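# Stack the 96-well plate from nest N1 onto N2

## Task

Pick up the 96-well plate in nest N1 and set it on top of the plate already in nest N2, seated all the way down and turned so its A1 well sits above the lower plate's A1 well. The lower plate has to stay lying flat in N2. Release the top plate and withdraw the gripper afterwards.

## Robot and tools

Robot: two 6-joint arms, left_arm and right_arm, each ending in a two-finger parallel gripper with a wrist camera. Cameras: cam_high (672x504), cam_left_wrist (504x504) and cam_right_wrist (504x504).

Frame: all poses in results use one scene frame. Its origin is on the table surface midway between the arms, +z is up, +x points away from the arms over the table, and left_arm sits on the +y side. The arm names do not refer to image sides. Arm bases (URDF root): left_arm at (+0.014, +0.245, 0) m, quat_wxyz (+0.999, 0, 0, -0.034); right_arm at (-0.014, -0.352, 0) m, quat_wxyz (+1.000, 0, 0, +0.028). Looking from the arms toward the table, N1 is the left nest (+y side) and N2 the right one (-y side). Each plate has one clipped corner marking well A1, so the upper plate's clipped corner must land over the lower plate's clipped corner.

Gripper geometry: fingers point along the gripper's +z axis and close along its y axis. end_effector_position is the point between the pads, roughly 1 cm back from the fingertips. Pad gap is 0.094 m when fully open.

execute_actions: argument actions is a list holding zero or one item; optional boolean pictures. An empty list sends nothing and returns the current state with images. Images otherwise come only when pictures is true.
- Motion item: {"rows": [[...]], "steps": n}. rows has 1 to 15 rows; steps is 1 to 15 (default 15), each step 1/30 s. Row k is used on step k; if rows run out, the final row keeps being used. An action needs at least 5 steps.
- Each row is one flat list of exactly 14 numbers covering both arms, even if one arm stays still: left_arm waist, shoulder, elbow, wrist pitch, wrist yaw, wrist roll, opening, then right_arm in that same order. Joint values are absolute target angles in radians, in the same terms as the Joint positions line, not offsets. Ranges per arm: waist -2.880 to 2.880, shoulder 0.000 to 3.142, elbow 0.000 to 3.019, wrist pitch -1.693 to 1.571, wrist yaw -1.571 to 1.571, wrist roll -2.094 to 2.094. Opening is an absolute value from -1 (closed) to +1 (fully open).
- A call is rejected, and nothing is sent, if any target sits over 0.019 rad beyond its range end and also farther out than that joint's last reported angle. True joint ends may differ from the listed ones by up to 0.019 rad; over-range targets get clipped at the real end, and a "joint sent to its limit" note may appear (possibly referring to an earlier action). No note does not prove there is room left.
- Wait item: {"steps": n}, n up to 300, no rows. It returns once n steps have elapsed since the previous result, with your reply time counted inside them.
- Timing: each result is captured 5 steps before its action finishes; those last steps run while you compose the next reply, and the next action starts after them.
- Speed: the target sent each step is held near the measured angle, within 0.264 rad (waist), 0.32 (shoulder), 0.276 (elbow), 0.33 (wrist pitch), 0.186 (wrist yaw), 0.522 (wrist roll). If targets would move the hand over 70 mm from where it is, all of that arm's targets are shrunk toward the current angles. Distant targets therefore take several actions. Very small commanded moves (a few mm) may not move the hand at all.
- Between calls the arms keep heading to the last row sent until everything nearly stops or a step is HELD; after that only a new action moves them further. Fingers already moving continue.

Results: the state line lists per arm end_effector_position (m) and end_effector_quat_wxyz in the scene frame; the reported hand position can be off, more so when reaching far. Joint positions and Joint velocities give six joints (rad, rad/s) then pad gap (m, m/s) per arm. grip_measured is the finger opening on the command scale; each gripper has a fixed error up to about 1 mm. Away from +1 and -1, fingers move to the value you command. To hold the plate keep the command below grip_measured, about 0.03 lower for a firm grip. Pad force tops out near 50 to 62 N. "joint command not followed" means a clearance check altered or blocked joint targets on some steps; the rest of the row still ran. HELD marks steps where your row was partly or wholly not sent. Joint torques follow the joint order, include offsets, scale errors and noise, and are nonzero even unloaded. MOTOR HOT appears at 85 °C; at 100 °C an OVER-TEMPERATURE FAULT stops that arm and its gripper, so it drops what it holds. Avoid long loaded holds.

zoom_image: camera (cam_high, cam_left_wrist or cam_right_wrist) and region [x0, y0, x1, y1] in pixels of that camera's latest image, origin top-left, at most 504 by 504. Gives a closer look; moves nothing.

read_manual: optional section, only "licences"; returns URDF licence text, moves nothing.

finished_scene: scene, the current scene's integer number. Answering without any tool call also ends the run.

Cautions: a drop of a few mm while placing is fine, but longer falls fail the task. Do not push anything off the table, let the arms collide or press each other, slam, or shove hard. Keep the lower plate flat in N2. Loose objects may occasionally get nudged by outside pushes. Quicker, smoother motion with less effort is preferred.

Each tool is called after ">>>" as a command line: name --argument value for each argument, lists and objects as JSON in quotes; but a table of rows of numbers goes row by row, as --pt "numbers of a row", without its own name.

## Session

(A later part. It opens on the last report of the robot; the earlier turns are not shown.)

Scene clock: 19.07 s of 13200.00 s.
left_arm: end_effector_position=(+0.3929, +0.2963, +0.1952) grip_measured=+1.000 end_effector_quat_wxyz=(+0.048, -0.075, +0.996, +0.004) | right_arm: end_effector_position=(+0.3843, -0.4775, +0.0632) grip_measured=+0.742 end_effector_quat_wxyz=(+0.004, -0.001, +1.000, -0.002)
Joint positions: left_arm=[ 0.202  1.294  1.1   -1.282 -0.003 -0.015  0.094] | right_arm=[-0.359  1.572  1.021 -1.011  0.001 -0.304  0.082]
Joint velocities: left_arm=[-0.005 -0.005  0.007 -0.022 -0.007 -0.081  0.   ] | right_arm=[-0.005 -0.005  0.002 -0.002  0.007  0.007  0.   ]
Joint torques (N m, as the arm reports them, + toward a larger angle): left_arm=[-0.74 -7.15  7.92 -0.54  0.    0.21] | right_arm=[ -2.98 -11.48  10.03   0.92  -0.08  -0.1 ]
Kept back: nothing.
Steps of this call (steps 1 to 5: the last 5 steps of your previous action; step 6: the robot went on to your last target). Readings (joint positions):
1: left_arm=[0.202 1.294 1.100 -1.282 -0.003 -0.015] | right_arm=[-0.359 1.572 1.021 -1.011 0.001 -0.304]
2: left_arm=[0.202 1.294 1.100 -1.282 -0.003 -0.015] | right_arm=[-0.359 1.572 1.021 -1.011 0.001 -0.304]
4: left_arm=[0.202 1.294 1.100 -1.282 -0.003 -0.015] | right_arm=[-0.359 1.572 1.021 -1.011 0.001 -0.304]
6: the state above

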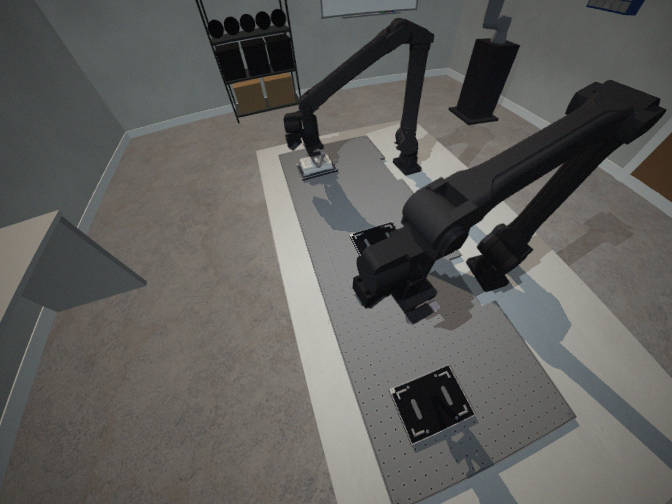

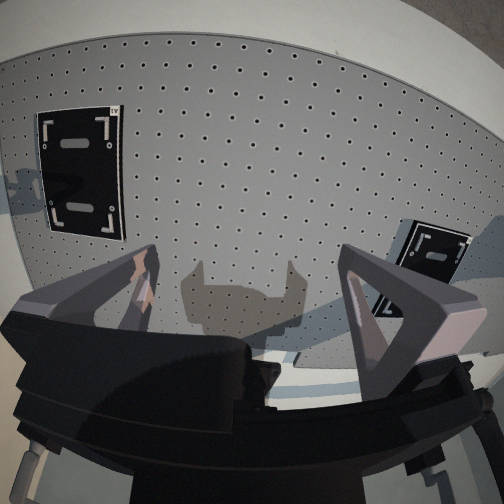

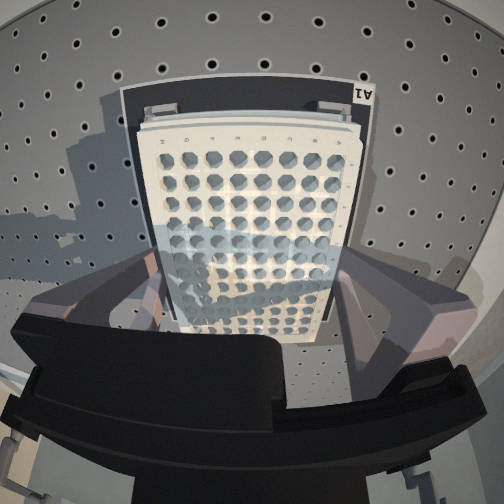

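>>> execute_actions --actions '[{"rows":[[0.2,1.3,1.1,-1.3,0,0,1,-0.359,1.6,1.04,-0.997,0,-0.33,0.7]]}]'

>>> execute_actions --actions '[{"steps":6}]' --pictures true

>>> zoom_image --camera "cam_right_wrist" --region '[100,60,400,360]'

Scene clock: 19.60 s of 13200.00 s.
left_arm: end_effector_position=(+0.3929, +0.2963, +0.1952) grip_measured=+1.000 end_effector_quat_wxyz=(+0.048, -0.075, +0.996, +0.004) | right_arm: end_effector_position=(+0.3846, -0.4776, +0.0593) grip_measured=+0.742 end_effector_quat_wxyz=(+0.001, -0.007, +1.000, -0.001)
Joint positions: left_arm=[ 0.202  1.294  1.1   -1.282 -0.003 -0.015  0.094] | right_arm=[-0.359  1.582  1.021 -1.007  0.001 -0.316  0.082]
Joint velocities: left_arm=[-0.005  0.005 -0.012  0.022  0.022  0.007  0.   ] | right_arm=[-0.005 -0.005 -0.002 -0.007 -0.007  0.051  0.001]
Joint torques (N m, as the arm reports them, + toward a larger angle): left_arm=[-0.86 -7.21  7.91 -0.55  0.    0.22] | right_arm=[ -2.21 -11.4   10.04   0.92  -0.13  -0.09]
Steps of this call (steps 1 to 6: the robot went on to your last target; steps 7 to 16: the first 10 steps of this action). Readings (joint positions):
7: left_arm=[0.202 1.294 1.100 -1.282 -0.003 -0.015] | right_arm=[-0.359 1.573 1.021 -1.010 0.001 -0.306]
8: left_arm=[0.202 1.294 1.100 -1.282 -0.003 -0.015] | right_arm=[-0.359 1.574 1.021 -1.009 0.001 -0.309]
10: left_arm=[0.202 1.294 1.100 -1.282 -0.003 -0.015] | right_arm=[-0.359 1.577 1.021 -1.007 0.001 -0.312]
14: left_arm=[0.202 1.294 1.100 -1.282 -0.003 -0.015] | right_arm=[-0.359 1.582 1.021 -1.007 0.001 -0.316]
16: the state above

Scene clock: 19.80 s of 13200.00 s.
left_arm: end_effector_position=(+0.3929, +0.2963, +0.1952) grip_measured=+1.000 end_effector_quat_wxyz=(+0.048, -0.075, +0.996, +0.004) | right_arm: end_effector_position=(+0.3846, -0.4776, +0.0593) grip_measured=+0.742 end_effector_quat_wxyz=(+0.001, -0.007, +1.000, -0.001)
Joint positions: left_arm=[ 0.202  1.294  1.1   -1.282 -0.003 -0.015  0.094] | right_arm=[-0.359  1.582  1.021 -1.007  0.001 -0.316  0.082]
Joint velocities: left_arm=[-0.015 -0.005 -0.002 -0.002 -0.007  0.007  0.   ] | right_arm=[-0.005 -0.005 -0.002 -0.012 -0.037 -0.037 -0.   ]
Joint torques (N m, as the arm reports them, + toward a larger angle): left_arm=[-0.78 -7.15  7.91 -0.55  0.    0.21] | right_arm=[ -2.39 -11.03  10.03   0.94  -0.08  -0.1 ]
Kept back: nothing.
Steps of this call (steps 1 to 5: the last 5 steps of your previous action; step 6: the robot went on to your last target). Readings (joint positions):
1: left_arm=[0.202 1.294 1.100 -1.282 -0.003 -0.015] | right_arm=[-0.359 1.582 1.021 -1.007 0.001 -0.316]
2: left_arm=[0.202 1.294 1.100 -1.282 -0.003 -0.015] | right_arm=[-0.359 1.582 1.021 -1.007 0.001 -0.316]
4: left_arm=[0.202 1.294 1.100 -1.282 -0.003 -0.015] | right_arm=[-0.359 1.582 1.021 -1.007 0.001 -0.316]
6: the state above

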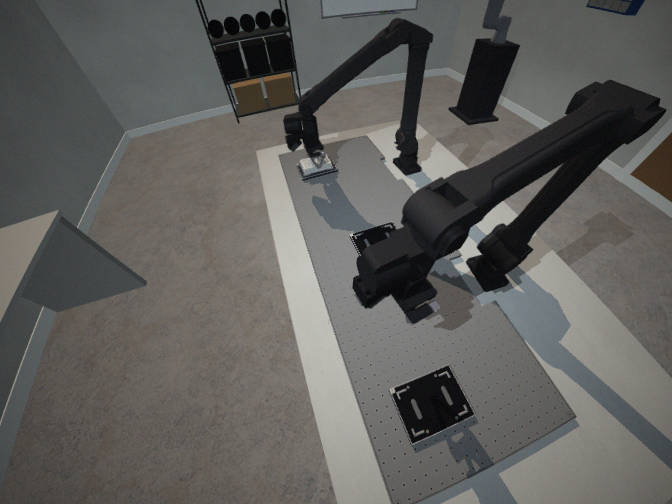

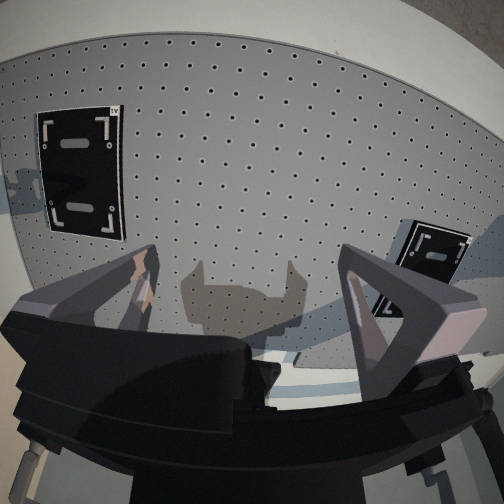

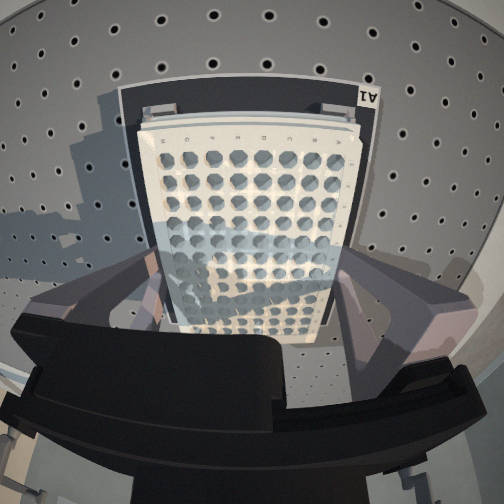

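Region (100, 60, 400, 360) of cam_right_wrist's 504x504 image, scaled by 1.680, with more detail than that image has.

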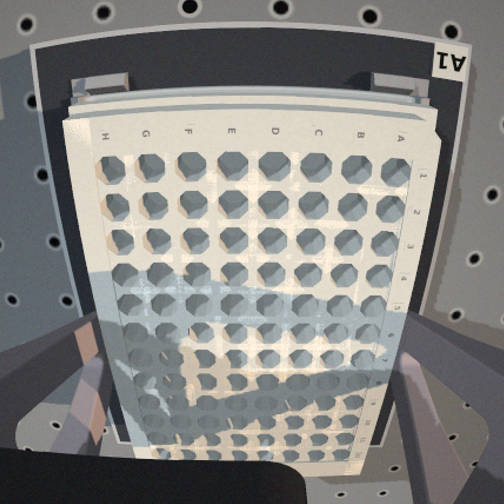

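>>> execute_actions --actions '[{"rows":[[0.2,1.3,1.1,-1.3,0,0,1,-0.359,1.6,1.04,-0.997,-0.006,-0.33,0.7],[0.2,1.3,1.1,-1.3,0,0,1,-0.359,1.6,1.04,-0.997,-0.006,-0.33,0.7],[0.2,1.3,1.1,-1.3,0,0,1,-0.359,1.62,1.04,-0.997,-0.006,-0.33,0.7]]}]'

>>> execute_actions --actions '[{"steps":6}]' --pictures true

>>> zoom_image --camera "cam_right_wrist" --region '[100,60,400,360]'

>>> zoom_image --camera "cam_high" --region '[290,145,345,185]'

Scene clock: 20.33 s of 13200.00 s.
left_arm: end_effector_position=(+0.3929, +0.2963, +0.1952) grip_measured=+1.000 end_effector_quat_wxyz=(+0.048, -0.075, +0.996, +0.004) | right_arm: end_effector_position=(+0.3846, -0.4774, +0.0588) grip_measured=+0.742 end_effector_quat_wxyz=(+0.001, -0.007, +1.000, -0.001)
Joint positions: left_arm=[ 0.202  1.294  1.1   -1.282 -0.003 -0.015  0.094] | right_arm=[-0.359  1.583  1.021 -1.007  0.001 -0.316  0.082]
Joint velocities: left_arm=[ 0.005  0.005 -0.012  0.007 -0.007  0.037  0.   ] | right_arm=[-0.015  0.005 -0.017  0.012 -0.081 -0.022 -0.001]
Joint torques (N m, as the arm reports them, + toward a larger angle): left_arm=[-0.82 -7.13  7.92 -0.57  0.    0.21] | right_arm=[-2.83 -9.36 10.02  0.93 -0.32 -0.09]
Steps of this call (steps 1 to 6: the robot went on to your last target; steps 7 to 16: the first 10 steps of this action). Readings (joint positions):
7: left_arm=[0.202 1.294 1.100 -1.282 -0.003 -0.015] | right_arm=[-0.359 1.582 1.021 -1.007 0.001 -0.316]
8: left_arm=[0.202 1.294 1.100 -1.282 -0.003 -0.015] | right_arm=[-0.359 1.582 1.021 -1.007 0.001 -0.316]
10: left_arm=[0.202 1.294 1.100 -1.282 -0.003 -0.015] | right_arm=[-0.359 1.583 1.021 -1.007 0.001 -0.316]
14: left_arm=[0.202 1.294 1.100 -1.282 -0.003 -0.015] | right_arm=[-0.359 1.583 1.021 -1.007 0.001 -0.316]
16: the state above

Scene clock: 20.53 s of 13200.00 s.
left_arm: end_effector_position=(+0.3929, +0.2963, +0.1952) grip_measured=+1.000 end_effector_quat_wxyz=(+0.048, -0.075, +0.996, +0.004) | right_arm: end_effector_position=(+0.3846, -0.4774, +0.0588) grip_measured=+0.742 end_effector_quat_wxyz=(+0.001, -0.007, +1.000, -0.001)
Joint positions: left_arm=[ 0.202  1.294  1.1   -1.282 -0.003 -0.015  0.094] | right_arm=[-0.359  1.583  1.021 -1.007  0.001 -0.316  0.082]
Joint velocities: left_arm=[-0.015 -0.005  0.017 -0.007  0.022 -0.066  0.   ] | right_arm=[-0.005 -0.005 -0.012  0.002 -0.007 -0.022 -0.001]
Joint torques (N m, as the arm reports them, + toward a larger angle): left_arm=[-0.73 -7.22  7.9  -0.55  0.    0.22] | right_arm=[-1.94 -9.27  9.97  0.8  -0.35 -0.09]
Kept back: nothing.
Steps of this call (steps 1 to 5: the last 5 steps of your previous action; step 6: the robot went on to your last target). Readings (joint positions):
1: left_arm=[0.202 1.294 1.100 -1.282 -0.003 -0.015] | right_arm=[-0.359 1.583 1.021 -1.007 0.001 -0.316]
2: left_arm=[0.202 1.294 1.100 -1.282 -0.003 -0.015] | right_arm=[-0.359 1.583 1.021 -1.007 0.001 -0.316]
4: left_arm=[0.202 1.294 1.100 -1.282 -0.003 -0.015] | right_arm=[-0.359 1.583 1.021 -1.007 0.001 -0.316]
6: the state above

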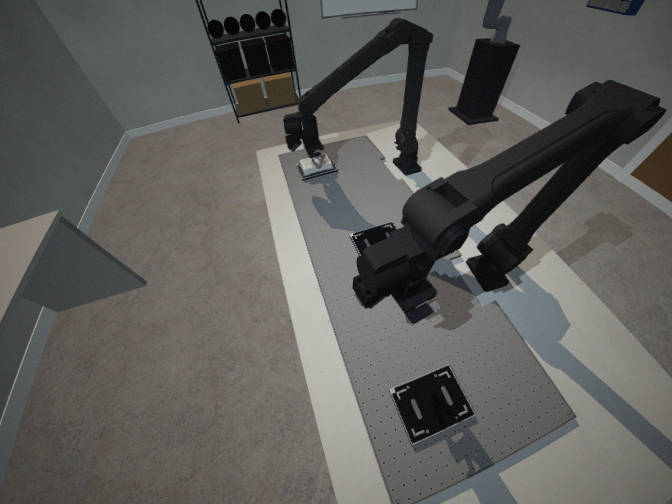

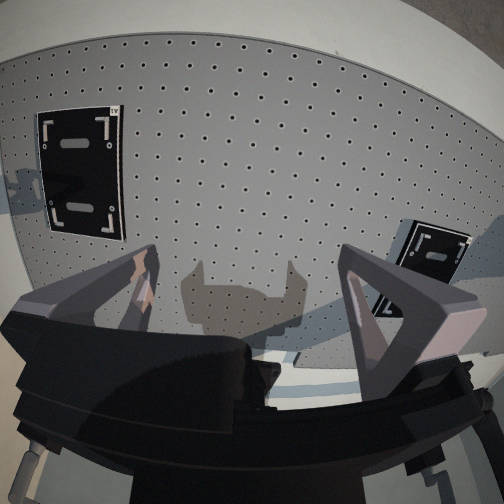

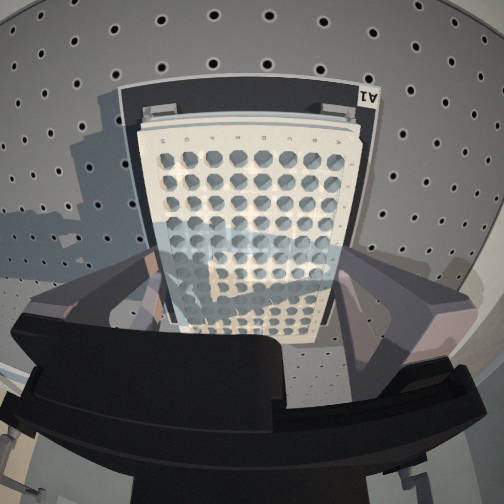

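Region (100, 60, 400, 360) of cam_right_wrist's 504x504 image, scaled by 1.680, with more detail than that image has.

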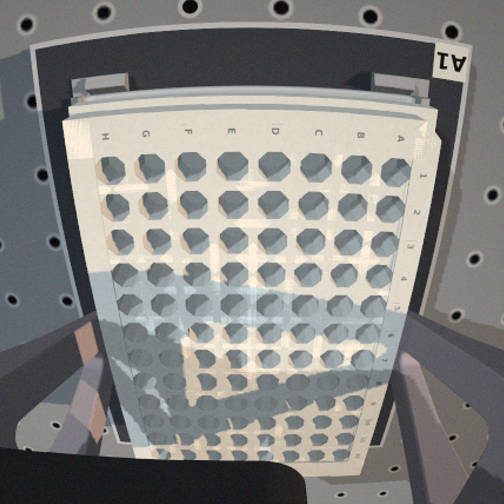

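Region (290, 145, 345, 185) of cam_high's 672x504 image, scaled by 9.164, with more detail than that image has; it fills the top 367 rows of this view, and the rest is white.

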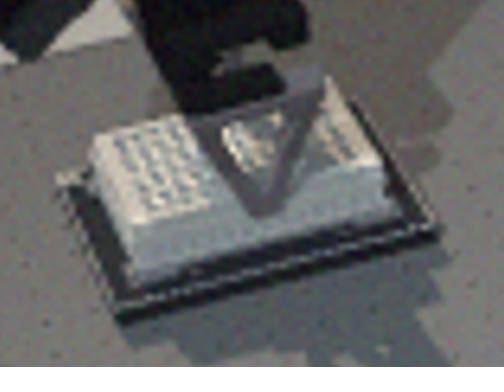

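The plate is resting on the rim. I'll slide it gently toward +y and watch for it to drop in.

>>> execute_actions --actions '[{"rows":[[0.2,1.3,1.1,-1.3,0,0,1,-0.359,1.61,1.04,-0.997,-0.016,-0.33,0.7]]}]' --pictures true

>>> zoom_image --camera "cam_right_wrist" --region '[125,90,375,150]'

>>> zoom_image --camera "cam_right_wrist" --region '[125,90,205,150]'

Scene clock: 21.10 s of 13200.00 s.
left_arm: end_effector_position=(+0.3929, +0.2963, +0.1952) grip_measured=+1.000 end_effector_quat_wxyz=(+0.048, -0.075, +0.996, +0.004) | right_arm: end_effector_position=(+0.3847, -0.4771, +0.0588) grip_measured=+0.742 end_effector_quat_wxyz=(+0.001, -0.007, +1.000, +0.000)
Joint positions: left_arm=[ 0.202  1.294  1.1   -1.282 -0.003 -0.015  0.094] | right_arm=[-0.359  1.583  1.021 -1.007 -0.001 -0.316  0.082]
Joint velocities: left_arm=[-0.005  0.005 -0.022 -0.017  0.007 -0.007  0.   ] | right_arm=[-0.005 -0.015 -0.002 -0.002 -0.007 -0.066  0.001]
Joint torques (N m, as the arm reports them, + toward a larger angle): left_arm=[-0.83 -7.1   7.9  -0.55  0.    0.22] | right_arm=[ -2.31 -10.69   9.96   0.9   -0.71  -0.09]
Steps of this call (steps 1 to 7: the robot went on to your last target; steps 8 to 17: the first 10 steps of this action). Readings (joint positions):
8: left_arm=[0.202 1.294 1.100 -1.282 -0.003 -0.015] | right_arm=[-0.359 1.583 1.021 -1.007 -0.001 -0.316]
9: left_arm=[0.202 1.294 1.100 -1.282 -0.003 -0.015] | right_arm=[-0.359 1.583 1.021 -1.007 -0.001 -0.316]
11: left_arm=[0.202 1.294 1.100 -1.282 -0.003 -0.015] | right_arm=[-0.359 1.583 1.021 -1.007 -0.001 -0.316]
15: left_arm=[0.202 1.294 1.100 -1.282 -0.003 -0.015] | right_arm=[-0.359 1.583 1.021 -1.007 -0.001 -0.316]
17: the state above

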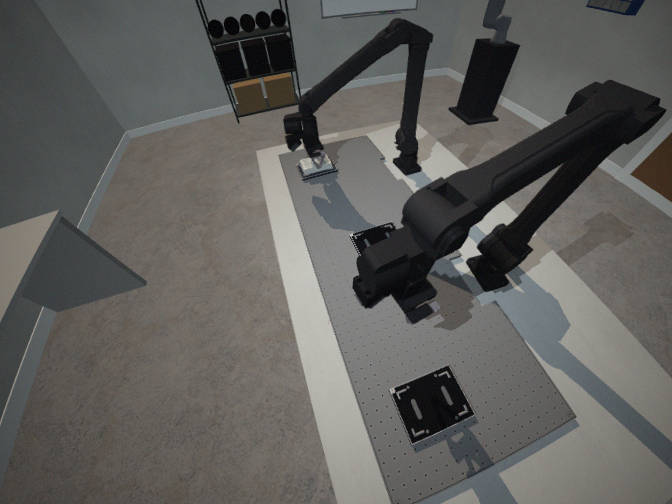

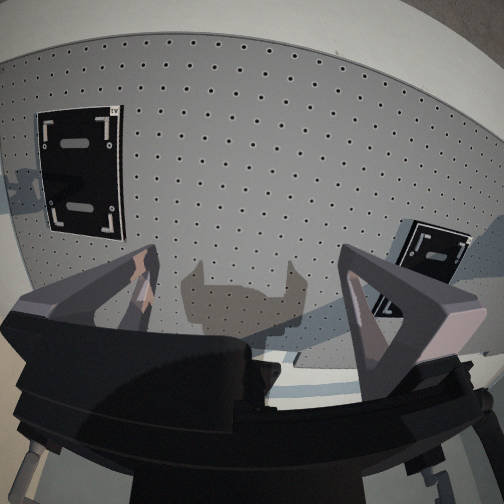

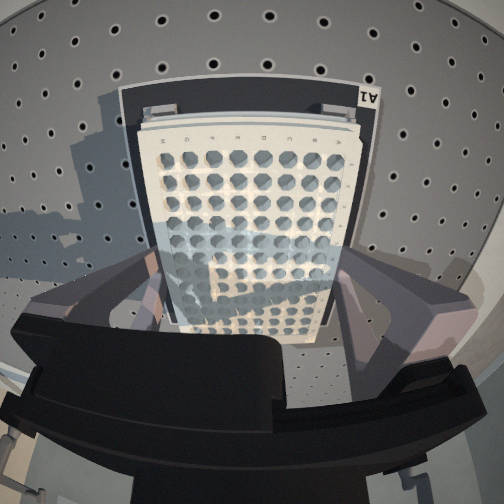

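Region (125, 90, 375, 150) of cam_right_wrist's 504x504 image, scaled by 2.016, with more detail than that image has; it fills the top 121 rows of this view, and the rest is white.

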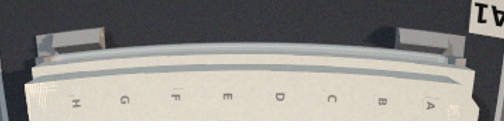

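Region (125, 90, 205, 150) of cam_right_wrist's 504x504 image, scaled by 6.300, with more detail than that image has; it fills the top 378 rows of this view, and the rest is white.

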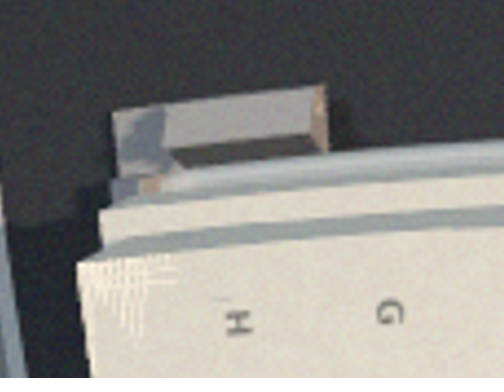

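>>> execute_actions --actions '[{"rows":[[0.2,1.3,1.1,-1.3,0,0,1,-0.359,1.565,1.04,-0.991,-0.01,-0.33,0.7]],"steps":12}]'

>>> execute_actions --actions '[{"rows":[[0.2,1.3,1.1,-1.3,0,0,1,-0.359,1.62,1.04,-0.991,-0.01,-0.33,0.7]]}]' --pictures true

>>> zoom_image --camera "cam_right_wrist" --region '[125,90,375,340]'

Scene clock: 21.53 s of 13200.00 s.
left_arm: end_effector_position=(+0.3929, +0.2963, +0.1952) grip_measured=+1.000 end_effector_quat_wxyz=(+0.048, -0.075, +0.996, +0.004) | right_arm: end_effector_position=(+0.3850, -0.4772, +0.0594) grip_measured=+0.742 end_effector_quat_wxyz=(+0.002, -0.007, +1.000, +0.000)
Joint positions: left_arm=[ 0.202  1.294  1.1   -1.282 -0.003 -0.015  0.094] | right_arm=[-0.359  1.582  1.021 -1.006 -0.002 -0.316  0.082]
Joint velocities: left_arm=[-0.005  0.005  0.012  0.002  0.037 -0.022  0.   ] | right_arm=[ 0.005 -0.005  0.007 -0.007  0.007  0.022  0.001]
Joint torques (N m, as the arm reports them, + toward a larger angle): left_arm=[-0.82 -7.14  7.91 -0.55  0.    0.22] | right_arm=[ -2.08 -14.2   10.02   1.01  -0.43  -0.09]
Steps of this call (steps 1 to 5: the last 5 steps of your previous action; step 6: the robot went on to your last target; steps 7 to 13: the first 7 steps of this action). Readings (joint positions):
7: left_arm=[0.202 1.294 1.100 -1.282 -0.003 -0.015] | right_arm=[-0.359 1.582 1.021 -1.007 -0.001 -0.316]
8: left_arm=[0.202 1.294 1.100 -1.282 -0.003 -0.015] | right_arm=[-0.359 1.582 1.021 -1.006 -0.001 -0.316]
10: left_arm=[0.202 1.294 1.100 -1.282 -0.003 -0.015] | right_arm=[-0.359 1.582 1.021 -1.006 -0.002 -0.316]
13: the state above

Scene clock: 22.03 s of 13200.00 s.
left_arm: end_effector_position=(+0.3929, +0.2963, +0.1952) grip_measured=+1.000 end_effector_quat_wxyz=(+0.048, -0.075, +0.996, +0.004) | right_arm: end_effector_position=(+0.3849, -0.4771, +0.0590) grip_measured=+0.742 end_effector_quat_wxyz=(+0.002, -0.007, +1.000, +0.000)
Joint positions: left_arm=[ 0.202  1.294  1.1   -1.282 -0.003 -0.015  0.094] | right_arm=[-0.359  1.583  1.021 -1.006 -0.002 -0.316  0.082]
Joint velocities: left_arm=[ 0.005 -0.005  0.012 -0.022 -0.022 -0.037  0.   ] | right_arm=[-0.005  0.005 -0.007 -0.002 -0.022 -0.037  0.   ]
Joint torques (N m, as the arm reports them, + toward a larger angle): left_arm=[-0.8  -7.14  7.91 -0.55  0.    0.21] | right_arm=[-2.7  -9.52  9.98  1.06 -0.4  -0.1 ]
Steps of this call (steps 1 to 5: the last 5 steps of your previous action; steps 6 to 15: the first 10 steps of this action). Readings (joint positions):
6: left_arm=[0.202 1.294 1.100 -1.282 -0.003 -0.015] | right_arm=[-0.359 1.582 1.021 -1.006 -0.002 -0.316]
7: left_arm=[0.202 1.294 1.100 -1.282 -0.003 -0.015] | right_arm=[-0.359 1.583 1.021 -1.006 -0.002 -0.316]
9: left_arm=[0.202 1.294 1.100 -1.282 -0.003 -0.015] | right_arm=[-0.359 1.583 1.021 -1.006 -0.002 -0.316]
13: left_arm=[0.202 1.294 1.100 -1.282 -0.003 -0.015] | right_arm=[-0.359 1.583 1.021 -1.006 -0.002 -0.316]
15: the state above

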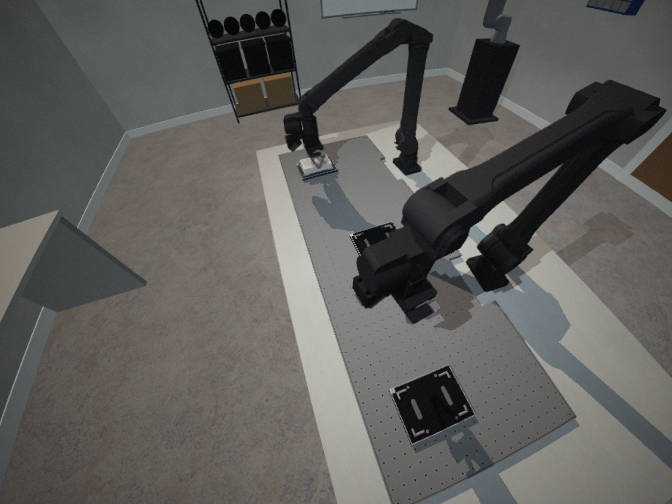

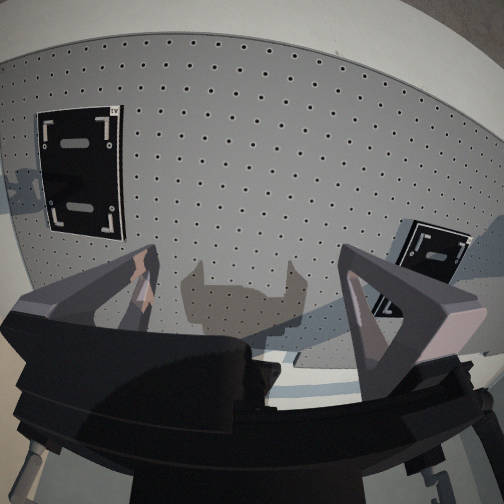

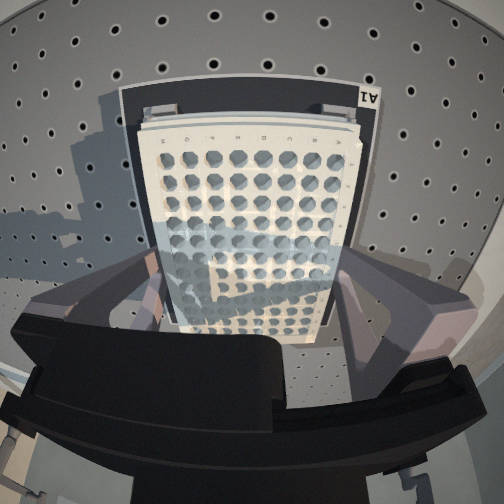

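Region (125, 90, 375, 340) of cam_right_wrist's 504x504 image, scaled by 2.016, with more detail than that image has.

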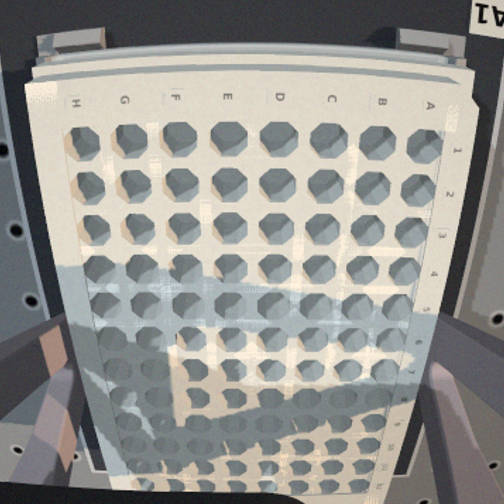

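>>> execute_actions --actions '[{"rows":[[0.2,1.3,1.1,-1.3,0,0,1,-0.359,1.555,1.04,-0.988,-0.01,-0.33,0.7]]}]'

>>> execute_actions --actions '[{"rows":[[0.2,1.3,1.1,-1.3,0,0,1,-0.359,1.612,1.04,-0.988,-0.01,-0.33,0.7]]}]' --pictures true

>>> zoom_image --camera "cam_right_wrist" --region '[125,90,375,340]'

Scene clock: 22.57 s of 13200.00 s.
left_arm: end_effector_position=(+0.3929, +0.2963, +0.1952) grip_measured=+1.000 end_effector_quat_wxyz=(+0.048, -0.075, +0.996, +0.004) | right_arm: end_effector_position=(+0.3861, -0.4768, +0.0599) grip_measured=+0.742 end_effector_quat_wxyz=(+0.005, -0.008, +1.000, +0.001)
Joint positions: left_arm=[ 0.202  1.294  1.1   -1.282 -0.003 -0.015  0.094] | right_arm=[-0.359  1.58   1.021 -1.002 -0.006 -0.318  0.082]
Joint velocities: left_arm=[ 0.005 -0.005 -0.002 -0.002 -0.007 -0.051  0.   ] | right_arm=[-0.005 -0.024  0.007 -0.002 -0.037 -0.051 -0.   ]
Joint torques (N m, as the arm reports them, + toward a larger angle): left_arm=[-0.73 -7.16  7.91 -0.54  0.    0.22] | right_arm=[ -1.98 -15.19  10.01   1.01  -0.25  -0.07]
Steps of this call (steps 1 to 5: the last 5 steps of your previous action; step 6: the robot went on to your last target; steps 7 to 16: the first 10 steps of this action). Readings (joint positions):
7: left_arm=[0.202 1.294 1.100 -1.282 -0.003 -0.015] | right_arm=[-0.359 1.581 1.021 -1.006 -0.002 -0.316]
8: left_arm=[0.202 1.294 1.100 -1.282 -0.003 -0.015] | right_arm=[-0.359 1.580 1.021 -1.005 -0.004 -0.317]
10: left_arm=[0.202 1.294 1.100 -1.282 -0.003 -0.015] | right_arm=[-0.359 1.580 1.021 -1.002 -0.006 -0.318]
14: left_arm=[0.202 1.294 1.100 -1.282 -0.003 -0.015] | right_arm=[-0.359 1.580 1.021 -1.002 -0.006 -0.318]
16: the state above

Scene clock: 23.07 s of 13200.00 s.
left_arm: end_effector_position=(+0.3929, +0.2963, +0.1952) grip_measured=+1.000 end_effector_quat_wxyz=(+0.048, -0.075, +0.996, +0.004) | right_arm: end_effector_position=(+0.3860, -0.4768, +0.0593) grip_measured=+0.742 end_effector_quat_wxyz=(+0.004, -0.008, +1.000, +0.002)
Joint positions: left_arm=[ 0.202  1.294  1.1   -1.282 -0.003 -0.015  0.094] | right_arm=[-0.359  1.582  1.021 -1.002 -0.006 -0.318  0.082]
Joint velocities: left_arm=[-0.015 -0.005 -0.002  0.012  0.051  0.081  0.   ] | right_arm=[-0.005 -0.015 -0.017  0.002  0.022 -0.007 -0.001]
Joint torques (N m, as the arm reports them, + toward a larger angle): left_arm=[-0.78 -7.1   7.94 -0.53  0.    0.21] | right_arm=[ -2.48 -10.25   9.95   1.09  -0.26  -0.12]
Steps of this call (steps 1 to 5: the last 5 steps of your previous action; steps 6 to 15: the first 10 steps of this action). Readings (joint positions):
6: left_arm=[0.202 1.294 1.100 -1.282 -0.003 -0.015] | right_arm=[-0.359 1.581 1.021 -1.002 -0.006 -0.318]
7: left_arm=[0.202 1.294 1.100 -1.282 -0.003 -0.015] | right_arm=[-0.359 1.582 1.021 -1.002 -0.006 -0.318]
9: left_arm=[0.202 1.294 1.100 -1.282 -0.003 -0.015] | right_arm=[-0.359 1.582 1.021 -1.002 -0.006 -0.318]
13: left_arm=[0.202 1.294 1.100 -1.282 -0.003 -0.015] | right_arm=[-0.359 1.582 1.021 -1.002 -0.006 -0.318]
15: the state above

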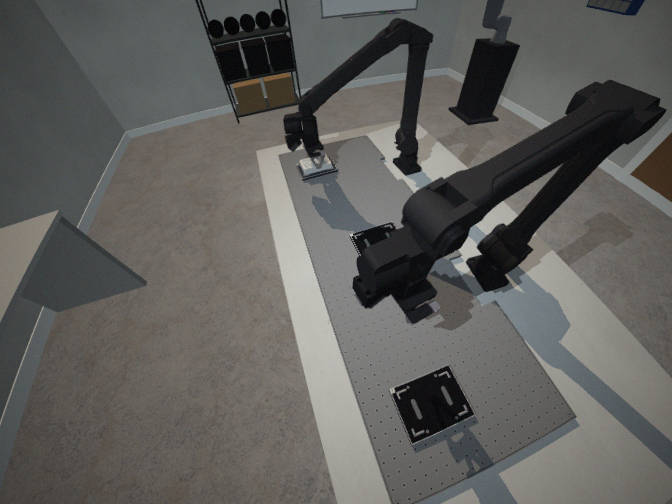

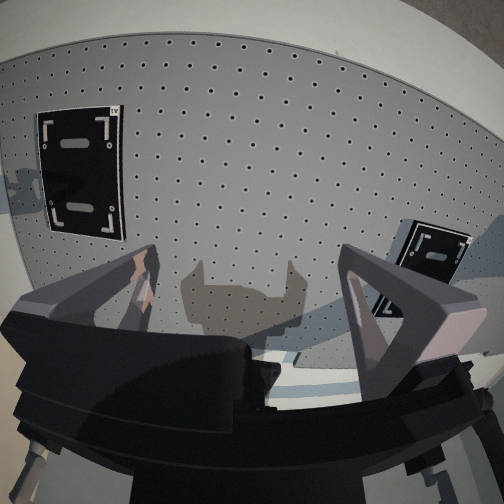

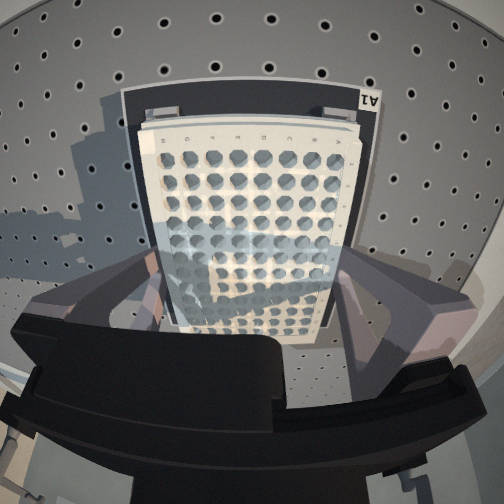

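Region (125, 90, 375, 340) of cam_right_wrist's 504x504 image, scaled by 2.016, with more detail than that image has.

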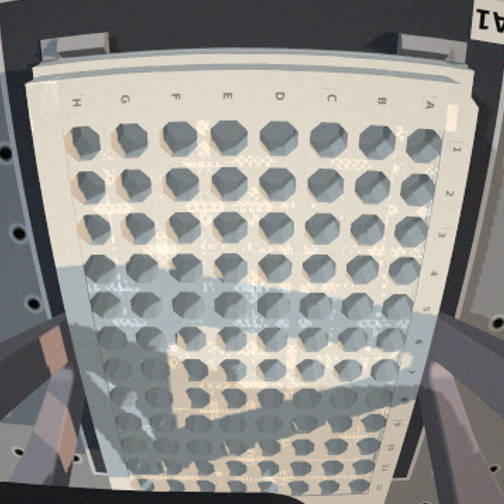

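>>> execute_actions --actions '[{"rows":[[0.2,1.3,1.1,-1.3,0,0,1,-0.359,1.555,1.04,-1.016,-0.008,-0.3,0.7]],"steps":12}]'

>>> execute_actions --actions '[{"rows":[[0.2,1.3,1.1,-1.3,0,0,1,-0.359,1.612,1.04,-1.005,-0.008,-0.314,0.7]]}]' --pictures true

>>> zoom_image --camera "cam_right_wrist" --region '[125,90,375,340]'

Scene clock: 23.47 s of 13200.00 s.
left_arm: end_effector_position=(+0.3929, +0.2963, +0.1952) grip_measured=+1.000 end_effector_quat_wxyz=(+0.048, -0.075, +0.996, +0.004) | right_arm: end_effector_position=(+0.3851, -0.4765, +0.0599) grip_measured=+0.742 end_effector_quat_wxyz=(+0.003, -0.006, +1.000, +0.002)
Joint positions: left_arm=[ 0.202  1.294  1.1   -1.282 -0.003 -0.015  0.094] | right_arm=[-0.359  1.58   1.021 -1.007 -0.006 -0.314  0.082]
Joint velocities: left_arm=[-0.005 -0.005 -0.022 -0.017  0.037  0.051  0.   ] | right_arm=[-0.005 -0.005 -0.002  0.007  0.022 -0.007 -0.   ]
Joint torques (N m, as the arm reports them, + toward a larger angle): left_arm=[-0.8  -7.14  7.92 -0.55  0.    0.22] | right_arm=[ -2.18 -15.35   9.91   0.11  -0.16   0.1 ]
Steps of this call (steps 1 to 5: the last 5 steps of your previous action; steps 6 to 12: the first 7 steps of this action). Readings (joint positions):
6: left_arm=[0.202 1.294 1.100 -1.282 -0.003 -0.015] | right_arm=[-0.359 1.581 1.021 -1.004 -0.006 -0.317]
7: left_arm=[0.202 1.294 1.100 -1.282 -0.003 -0.015] | right_arm=[-0.359 1.581 1.021 -1.005 -0.006 -0.316]
9: left_arm=[0.202 1.294 1.100 -1.282 -0.003 -0.015] | right_arm=[-0.359 1.580 1.021 -1.006 -0.006 -0.315]
12: the state above

Scene clock: 23.97 s of 13200.00 s.
left_arm: end_effector_position=(+0.3929, +0.2963, +0.1952) grip_measured=+1.000 end_effector_quat_wxyz=(+0.048, -0.075, +0.996, +0.004) | right_arm: end_effector_position=(+0.3849, -0.4765, +0.0591) grip_measured=+0.742 end_effector_quat_wxyz=(+0.002, -0.005, +1.000, +0.002)
Joint positions: left_arm=[ 0.202  1.294  1.1   -1.282 -0.003 -0.015  0.094] | right_arm=[-0.359  1.582  1.021 -1.007 -0.006 -0.313  0.082]
Joint velocities: left_arm=[-0.005 -0.005 -0.007  0.007  0.007 -0.051  0.   ] | right_arm=[-0.015 -0.005 -0.002 -0.002  0.007 -0.066 -0.001]
Joint torques (N m, as the arm reports them, + toward a larger angle): left_arm=[-0.85 -7.19  7.91 -0.55  0.    0.21] | right_arm=[ -2.4  -10.    10.08   0.6   -0.15   0.03]
Steps of this call (steps 1 to 5: the last 5 steps of your previous action; steps 6 to 15: the first 10 steps of this action). Readings (joint positions):
6: left_arm=[0.202 1.294 1.100 -1.282 -0.003 -0.015] | right_arm=[-0.359 1.581 1.021 -1.007 -0.006 -0.313]
7: left_arm=[0.202 1.294 1.100 -1.282 -0.003 -0.015] | right_arm=[-0.359 1.582 1.021 -1.007 -0.006 -0.313]
9: left_arm=[0.202 1.294 1.100 -1.282 -0.003 -0.015] | right_arm=[-0.359 1.582 1.021 -1.007 -0.006 -0.313]
13: left_arm=[0.202 1.294 1.100 -1.282 -0.003 -0.015] | right_arm=[-0.359 1.582 1.021 -1.007 -0.006 -0.313]
15: the state above

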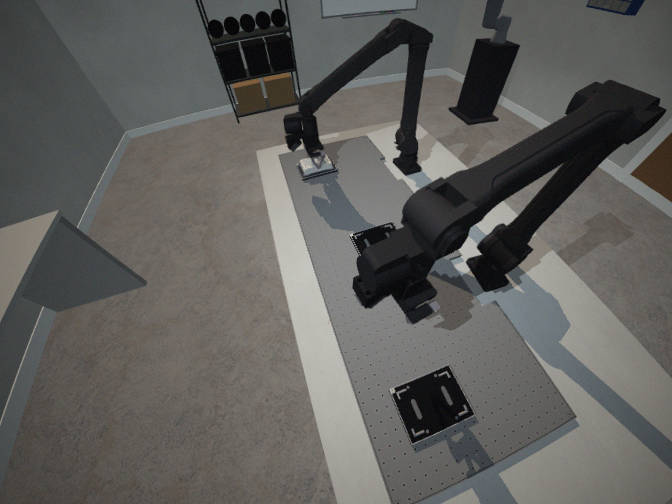

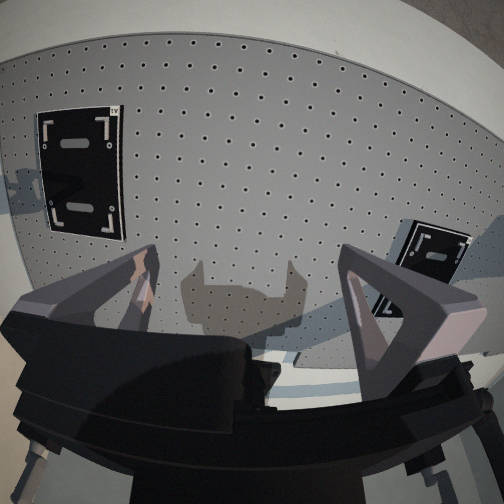

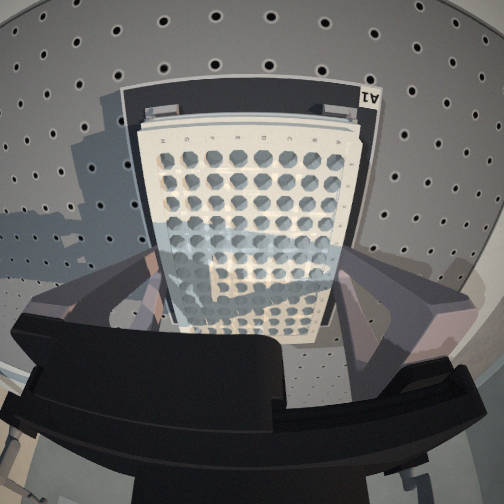

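Region (125, 90, 375, 340) of cam_right_wrist's 504x504 image, scaled by 2.016, with more detail than that image has.

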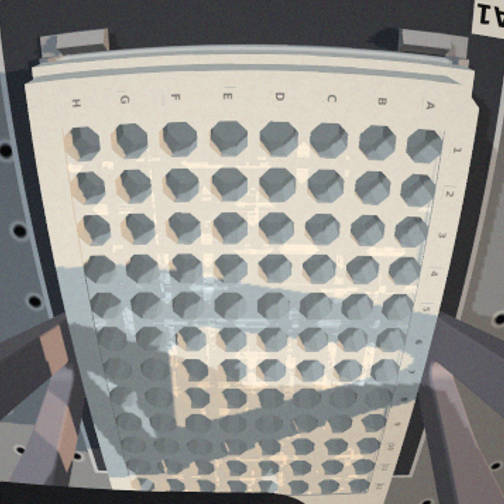

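>>> execute_actions --actions '[{"rows":[[0.2,1.3,1.1,-1.3,0,0,1,-0.359,1.555,1.04,-0.994,-0.001,-0.314,0.7]],"steps":12}]'

>>> execute_actions --actions '[{"rows":[[0.2,1.3,1.1,-1.3,0,0,1,-0.359,1.625,1.04,-1.0,-0.003,-0.314,0.7]]}]' --pictures true

>>> zoom_image --camera "cam_right_wrist" --region '[125,90,375,150]'

Scene clock: 24.37 s of 13200.00 s.
left_arm: end_effector_position=(+0.3929, +0.2963, +0.1952) grip_measured=+1.000 end_effector_quat_wxyz=(+0.048, -0.075, +0.996, +0.004) | right_arm: end_effector_position=(+0.3853, -0.4769, +0.0599) grip_measured=+0.742 end_effector_quat_wxyz=(+0.003, -0.005, +1.000, +0.001)
Joint positions: left_arm=[ 0.202  1.294  1.1   -1.282 -0.003 -0.015  0.094] | right_arm=[-0.359  1.58   1.021 -1.005 -0.004 -0.313  0.082]
Joint velocities: left_arm=[-0.005 -0.005 -0.002 -0.002 -0.022  0.037  0.   ] | right_arm=[-0.005  0.005  0.007 -0.002 -0.007  0.095 -0.   ]
Joint torques (N m, as the arm reports them, + toward a larger angle): left_arm=[-0.83 -7.16  7.93 -0.54  0.    0.21] | right_arm=[ -2.03 -14.65   9.97   1.08   0.08   0.01]
Steps of this call (steps 1 to 5: the last 5 steps of your previous action; steps 6 to 12: the first 7 steps of this action). Readings (joint positions):
6: left_arm=[0.202 1.294 1.100 -1.282 -0.003 -0.015] | right_arm=[-0.359 1.581 1.021 -1.007 -0.005 -0.313]
7: left_arm=[0.202 1.294 1.100 -1.282 -0.003 -0.015] | right_arm=[-0.359 1.580 1.021 -1.006 -0.005 -0.313]
9: left_arm=[0.202 1.294 1.100 -1.282 -0.003 -0.015] | right_arm=[-0.359 1.580 1.021 -1.005 -0.004 -0.313]
12: the state above

Scene clock: 24.87 s of 13200.00 s.
left_arm: end_effector_position=(+0.3929, +0.2963, +0.1952) grip_measured=+1.000 end_effector_quat_wxyz=(+0.048, -0.075, +0.996, +0.004) | right_arm: end_effector_position=(+0.3850, -0.4770, +0.0584) grip_measured=+0.742 end_effector_quat_wxyz=(+0.001, -0.005, +1.000, +0.001)
Joint positions: left_arm=[ 0.202  1.294  1.1   -1.282 -0.003 -0.015  0.094] | right_arm=[-0.359  1.584  1.021 -1.005 -0.003 -0.313  0.082]
Joint velocities: left_arm=[-0.015 -0.005 -0.002 -0.002 -0.066 -0.051  0.   ] | right_arm=[-0.015 -0.005  0.007 -0.017 -0.051  0.051 -0.   ]
Joint torques (N m, as the arm reports them, + toward a larger angle): left_arm=[-0.87 -7.23  7.92 -0.54  0.    0.21] | right_arm=[-2.61 -9.3  10.06  0.66 -0.06 -0.01]
Steps of this call (steps 1 to 5: the last 5 steps of your previous action; steps 6 to 15: the first 10 steps of this action). Readings (joint positions):
6: left_arm=[0.202 1.294 1.100 -1.282 -0.003 -0.015] | right_arm=[-0.359 1.582 1.021 -1.005 -0.004 -0.313]
7: left_arm=[0.202 1.294 1.100 -1.282 -0.003 -0.015] | right_arm=[-0.359 1.584 1.021 -1.005 -0.003 -0.313]
9: left_arm=[0.202 1.294 1.100 -1.282 -0.003 -0.015] | right_arm=[-0.359 1.584 1.021 -1.005 -0.003 -0.313]
13: left_arm=[0.202 1.294 1.100 -1.282 -0.003 -0.015] | right_arm=[-0.359 1.584 1.021 -1.005 -0.003 -0.313]
15: the state above

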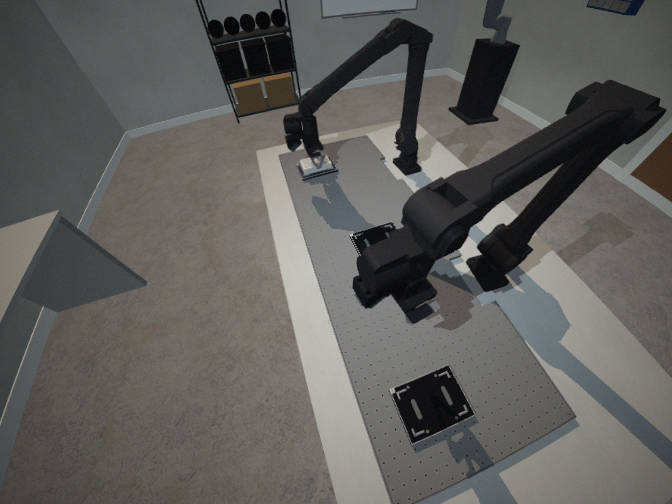

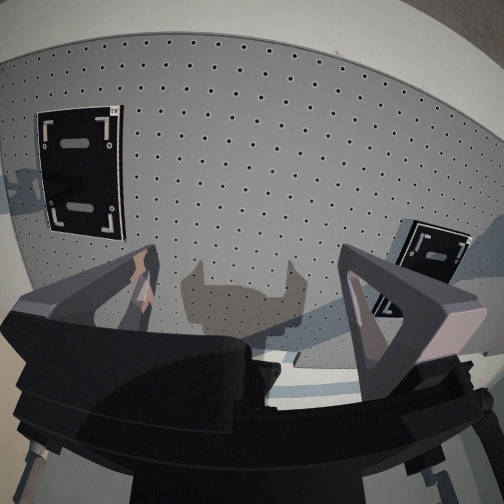

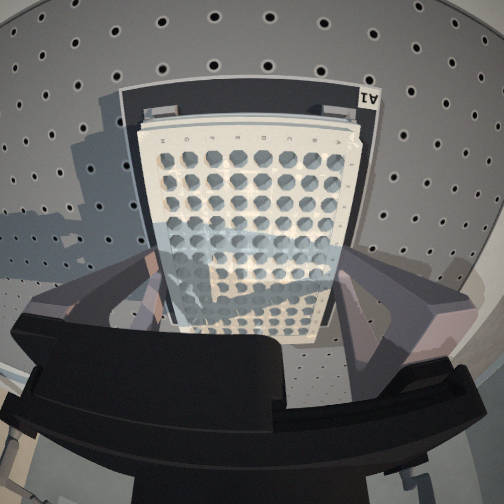

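Region (125, 90, 375, 150) of cam_right_wrist's 504x504 image, scaled by 2.016, with more detail than that image has; it fills the top 121 rows of this view, and the rest is white.

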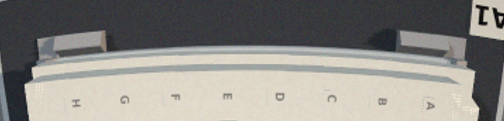

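It has partly entered. Next I'll wiggle it outward and in roll under light load.

>>> execute_actions --actions '[{"rows":[[0.2,1.3,1.1,-1.3,0,0,1,-0.359,1.625,1.04,-0.975,-0.003,-0.345,0.7]],"steps":10}]'

>>> execute_actions --actions '[{"rows":[[0.2,1.3,1.1,-1.3,0,0,1,-0.359,1.585,1.04,-1.003,-0.003,-0.314,0.8]],"steps":12}]' --pictures true

>>> zoom_image --camera "cam_right_wrist" --region '[125,90,375,340]'

Scene clock: 25.23 s of 13200.00 s.
left_arm: end_effector_position=(+0.3929, +0.2963, +0.1952) grip_measured=+1.000 end_effector_quat_wxyz=(+0.048, -0.075, +0.996, +0.004) | right_arm: end_effector_position=(+0.3853, -0.4771, +0.0584) grip_measured=+0.742 end_effector_quat_wxyz=(+0.002, -0.006, +1.000, +0.001)
Joint positions: left_arm=[ 0.202  1.294  1.1   -1.282 -0.003 -0.015  0.094] | right_arm=[-0.359  1.584  1.021 -1.004 -0.003 -0.315  0.082]
Joint velocities: left_arm=[-0.005 -0.005  0.007  0.007  0.066  0.007  0.   ] | right_arm=[ 0.015  0.005 -0.022  0.002  0.022 -0.037  0.   ]
Joint torques (N m, as the arm reports them, + toward a larger angle): left_arm=[-0.84 -7.13  7.9  -0.56  0.    0.21] | right_arm=[-2.12 -9.22 10.05  1.69 -0.08 -0.24]
Steps of this call (steps 1 to 5: the last 5 steps of your previous action; step 6: the robot went on to your last target; steps 7 to 11: the first 5 steps of this action). Readings (joint positions):
7: left_arm=[0.202 1.294 1.100 -1.282 -0.003 -0.015] | right_arm=[-0.359 1.584 1.021 -1.004 -0.003 -0.315]
8: left_arm=[0.202 1.294 1.100 -1.282 -0.003 -0.015] | right_arm=[-0.359 1.584 1.021 -1.004 -0.003 -0.315]
10: left_arm=[0.202 1.294 1.100 -1.282 -0.003 -0.015] | right_arm=[-0.359 1.584 1.021 -1.004 -0.003 -0.315]
11: the state above

Scene clock: 25.63 s of 13200.00 s.
left_arm: end_effector_position=(+0.3929, +0.2963, +0.1952) grip_measured=+1.000 end_effector_quat_wxyz=(+0.048, -0.075, +0.996, +0.004) | right_arm: end_effector_position=(+0.3853, -0.4771, +0.0588) grip_measured=+0.802 end_effector_quat_wxyz=(+0.002, -0.006, +1.000, +0.001)
Joint positions: left_arm=[ 0.202  1.294  1.1   -1.282 -0.003 -0.015  0.094] | right_arm=[-0.359  1.583  1.021 -1.005 -0.002 -0.315  0.085]
Joint velocities: left_arm=[ 0.005  0.015 -0.007 -0.012  0.037 -0.051  0.   ] | right_arm=[-0.015 -0.005 -0.012 -0.022 -0.037  0.066 -0.001]
Joint torques (N m, as the arm reports them, + toward a larger angle): left_arm=[-0.8  -7.13  7.93 -0.54  0.    0.21] | right_arm=[ -1.84 -12.16   9.99   0.5   -0.09   0.03]
Steps of this call (steps 1 to 5: the last 5 steps of your previous action; steps 6 to 12: the first 7 steps of this action). Readings (joint positions):
6: left_arm=[0.202 1.294 1.100 -1.282 -0.003 -0.015] | right_arm=[-0.359 1.583 1.021 -1.005 -0.002 -0.315]
7: left_arm=[0.202 1.294 1.100 -1.282 -0.003 -0.015] | right_arm=[-0.359 1.583 1.021 -1.005 -0.002 -0.315]
9: left_arm=[0.202 1.294 1.100 -1.282 -0.003 -0.015] | right_arm=[-0.359 1.583 1.021 -1.005 -0.002 -0.315]
12: the state above

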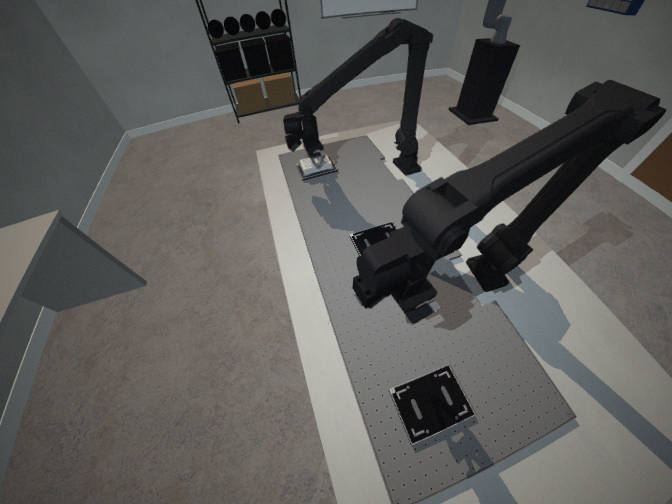

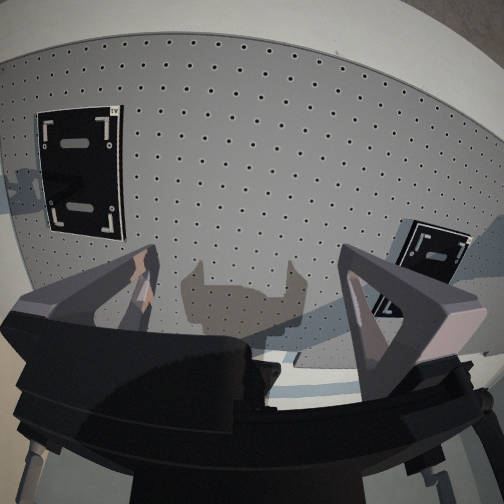

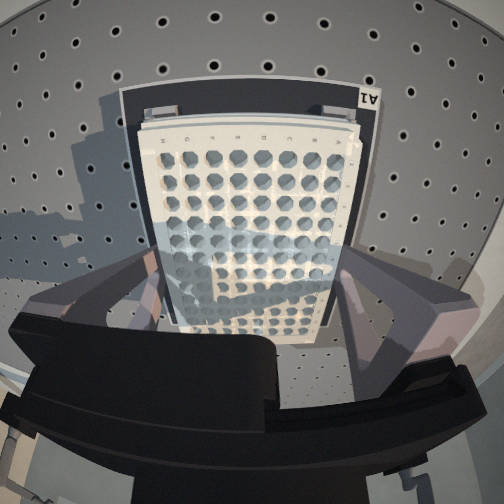

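Region (125, 90, 375, 340) of cam_right_wrist's 504x504 image, scaled by 2.016, with more detail than that image has.

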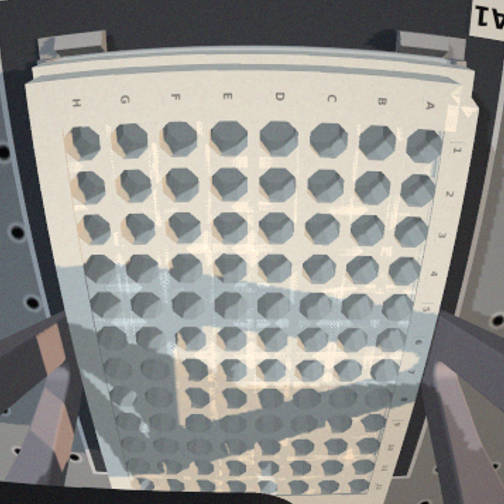

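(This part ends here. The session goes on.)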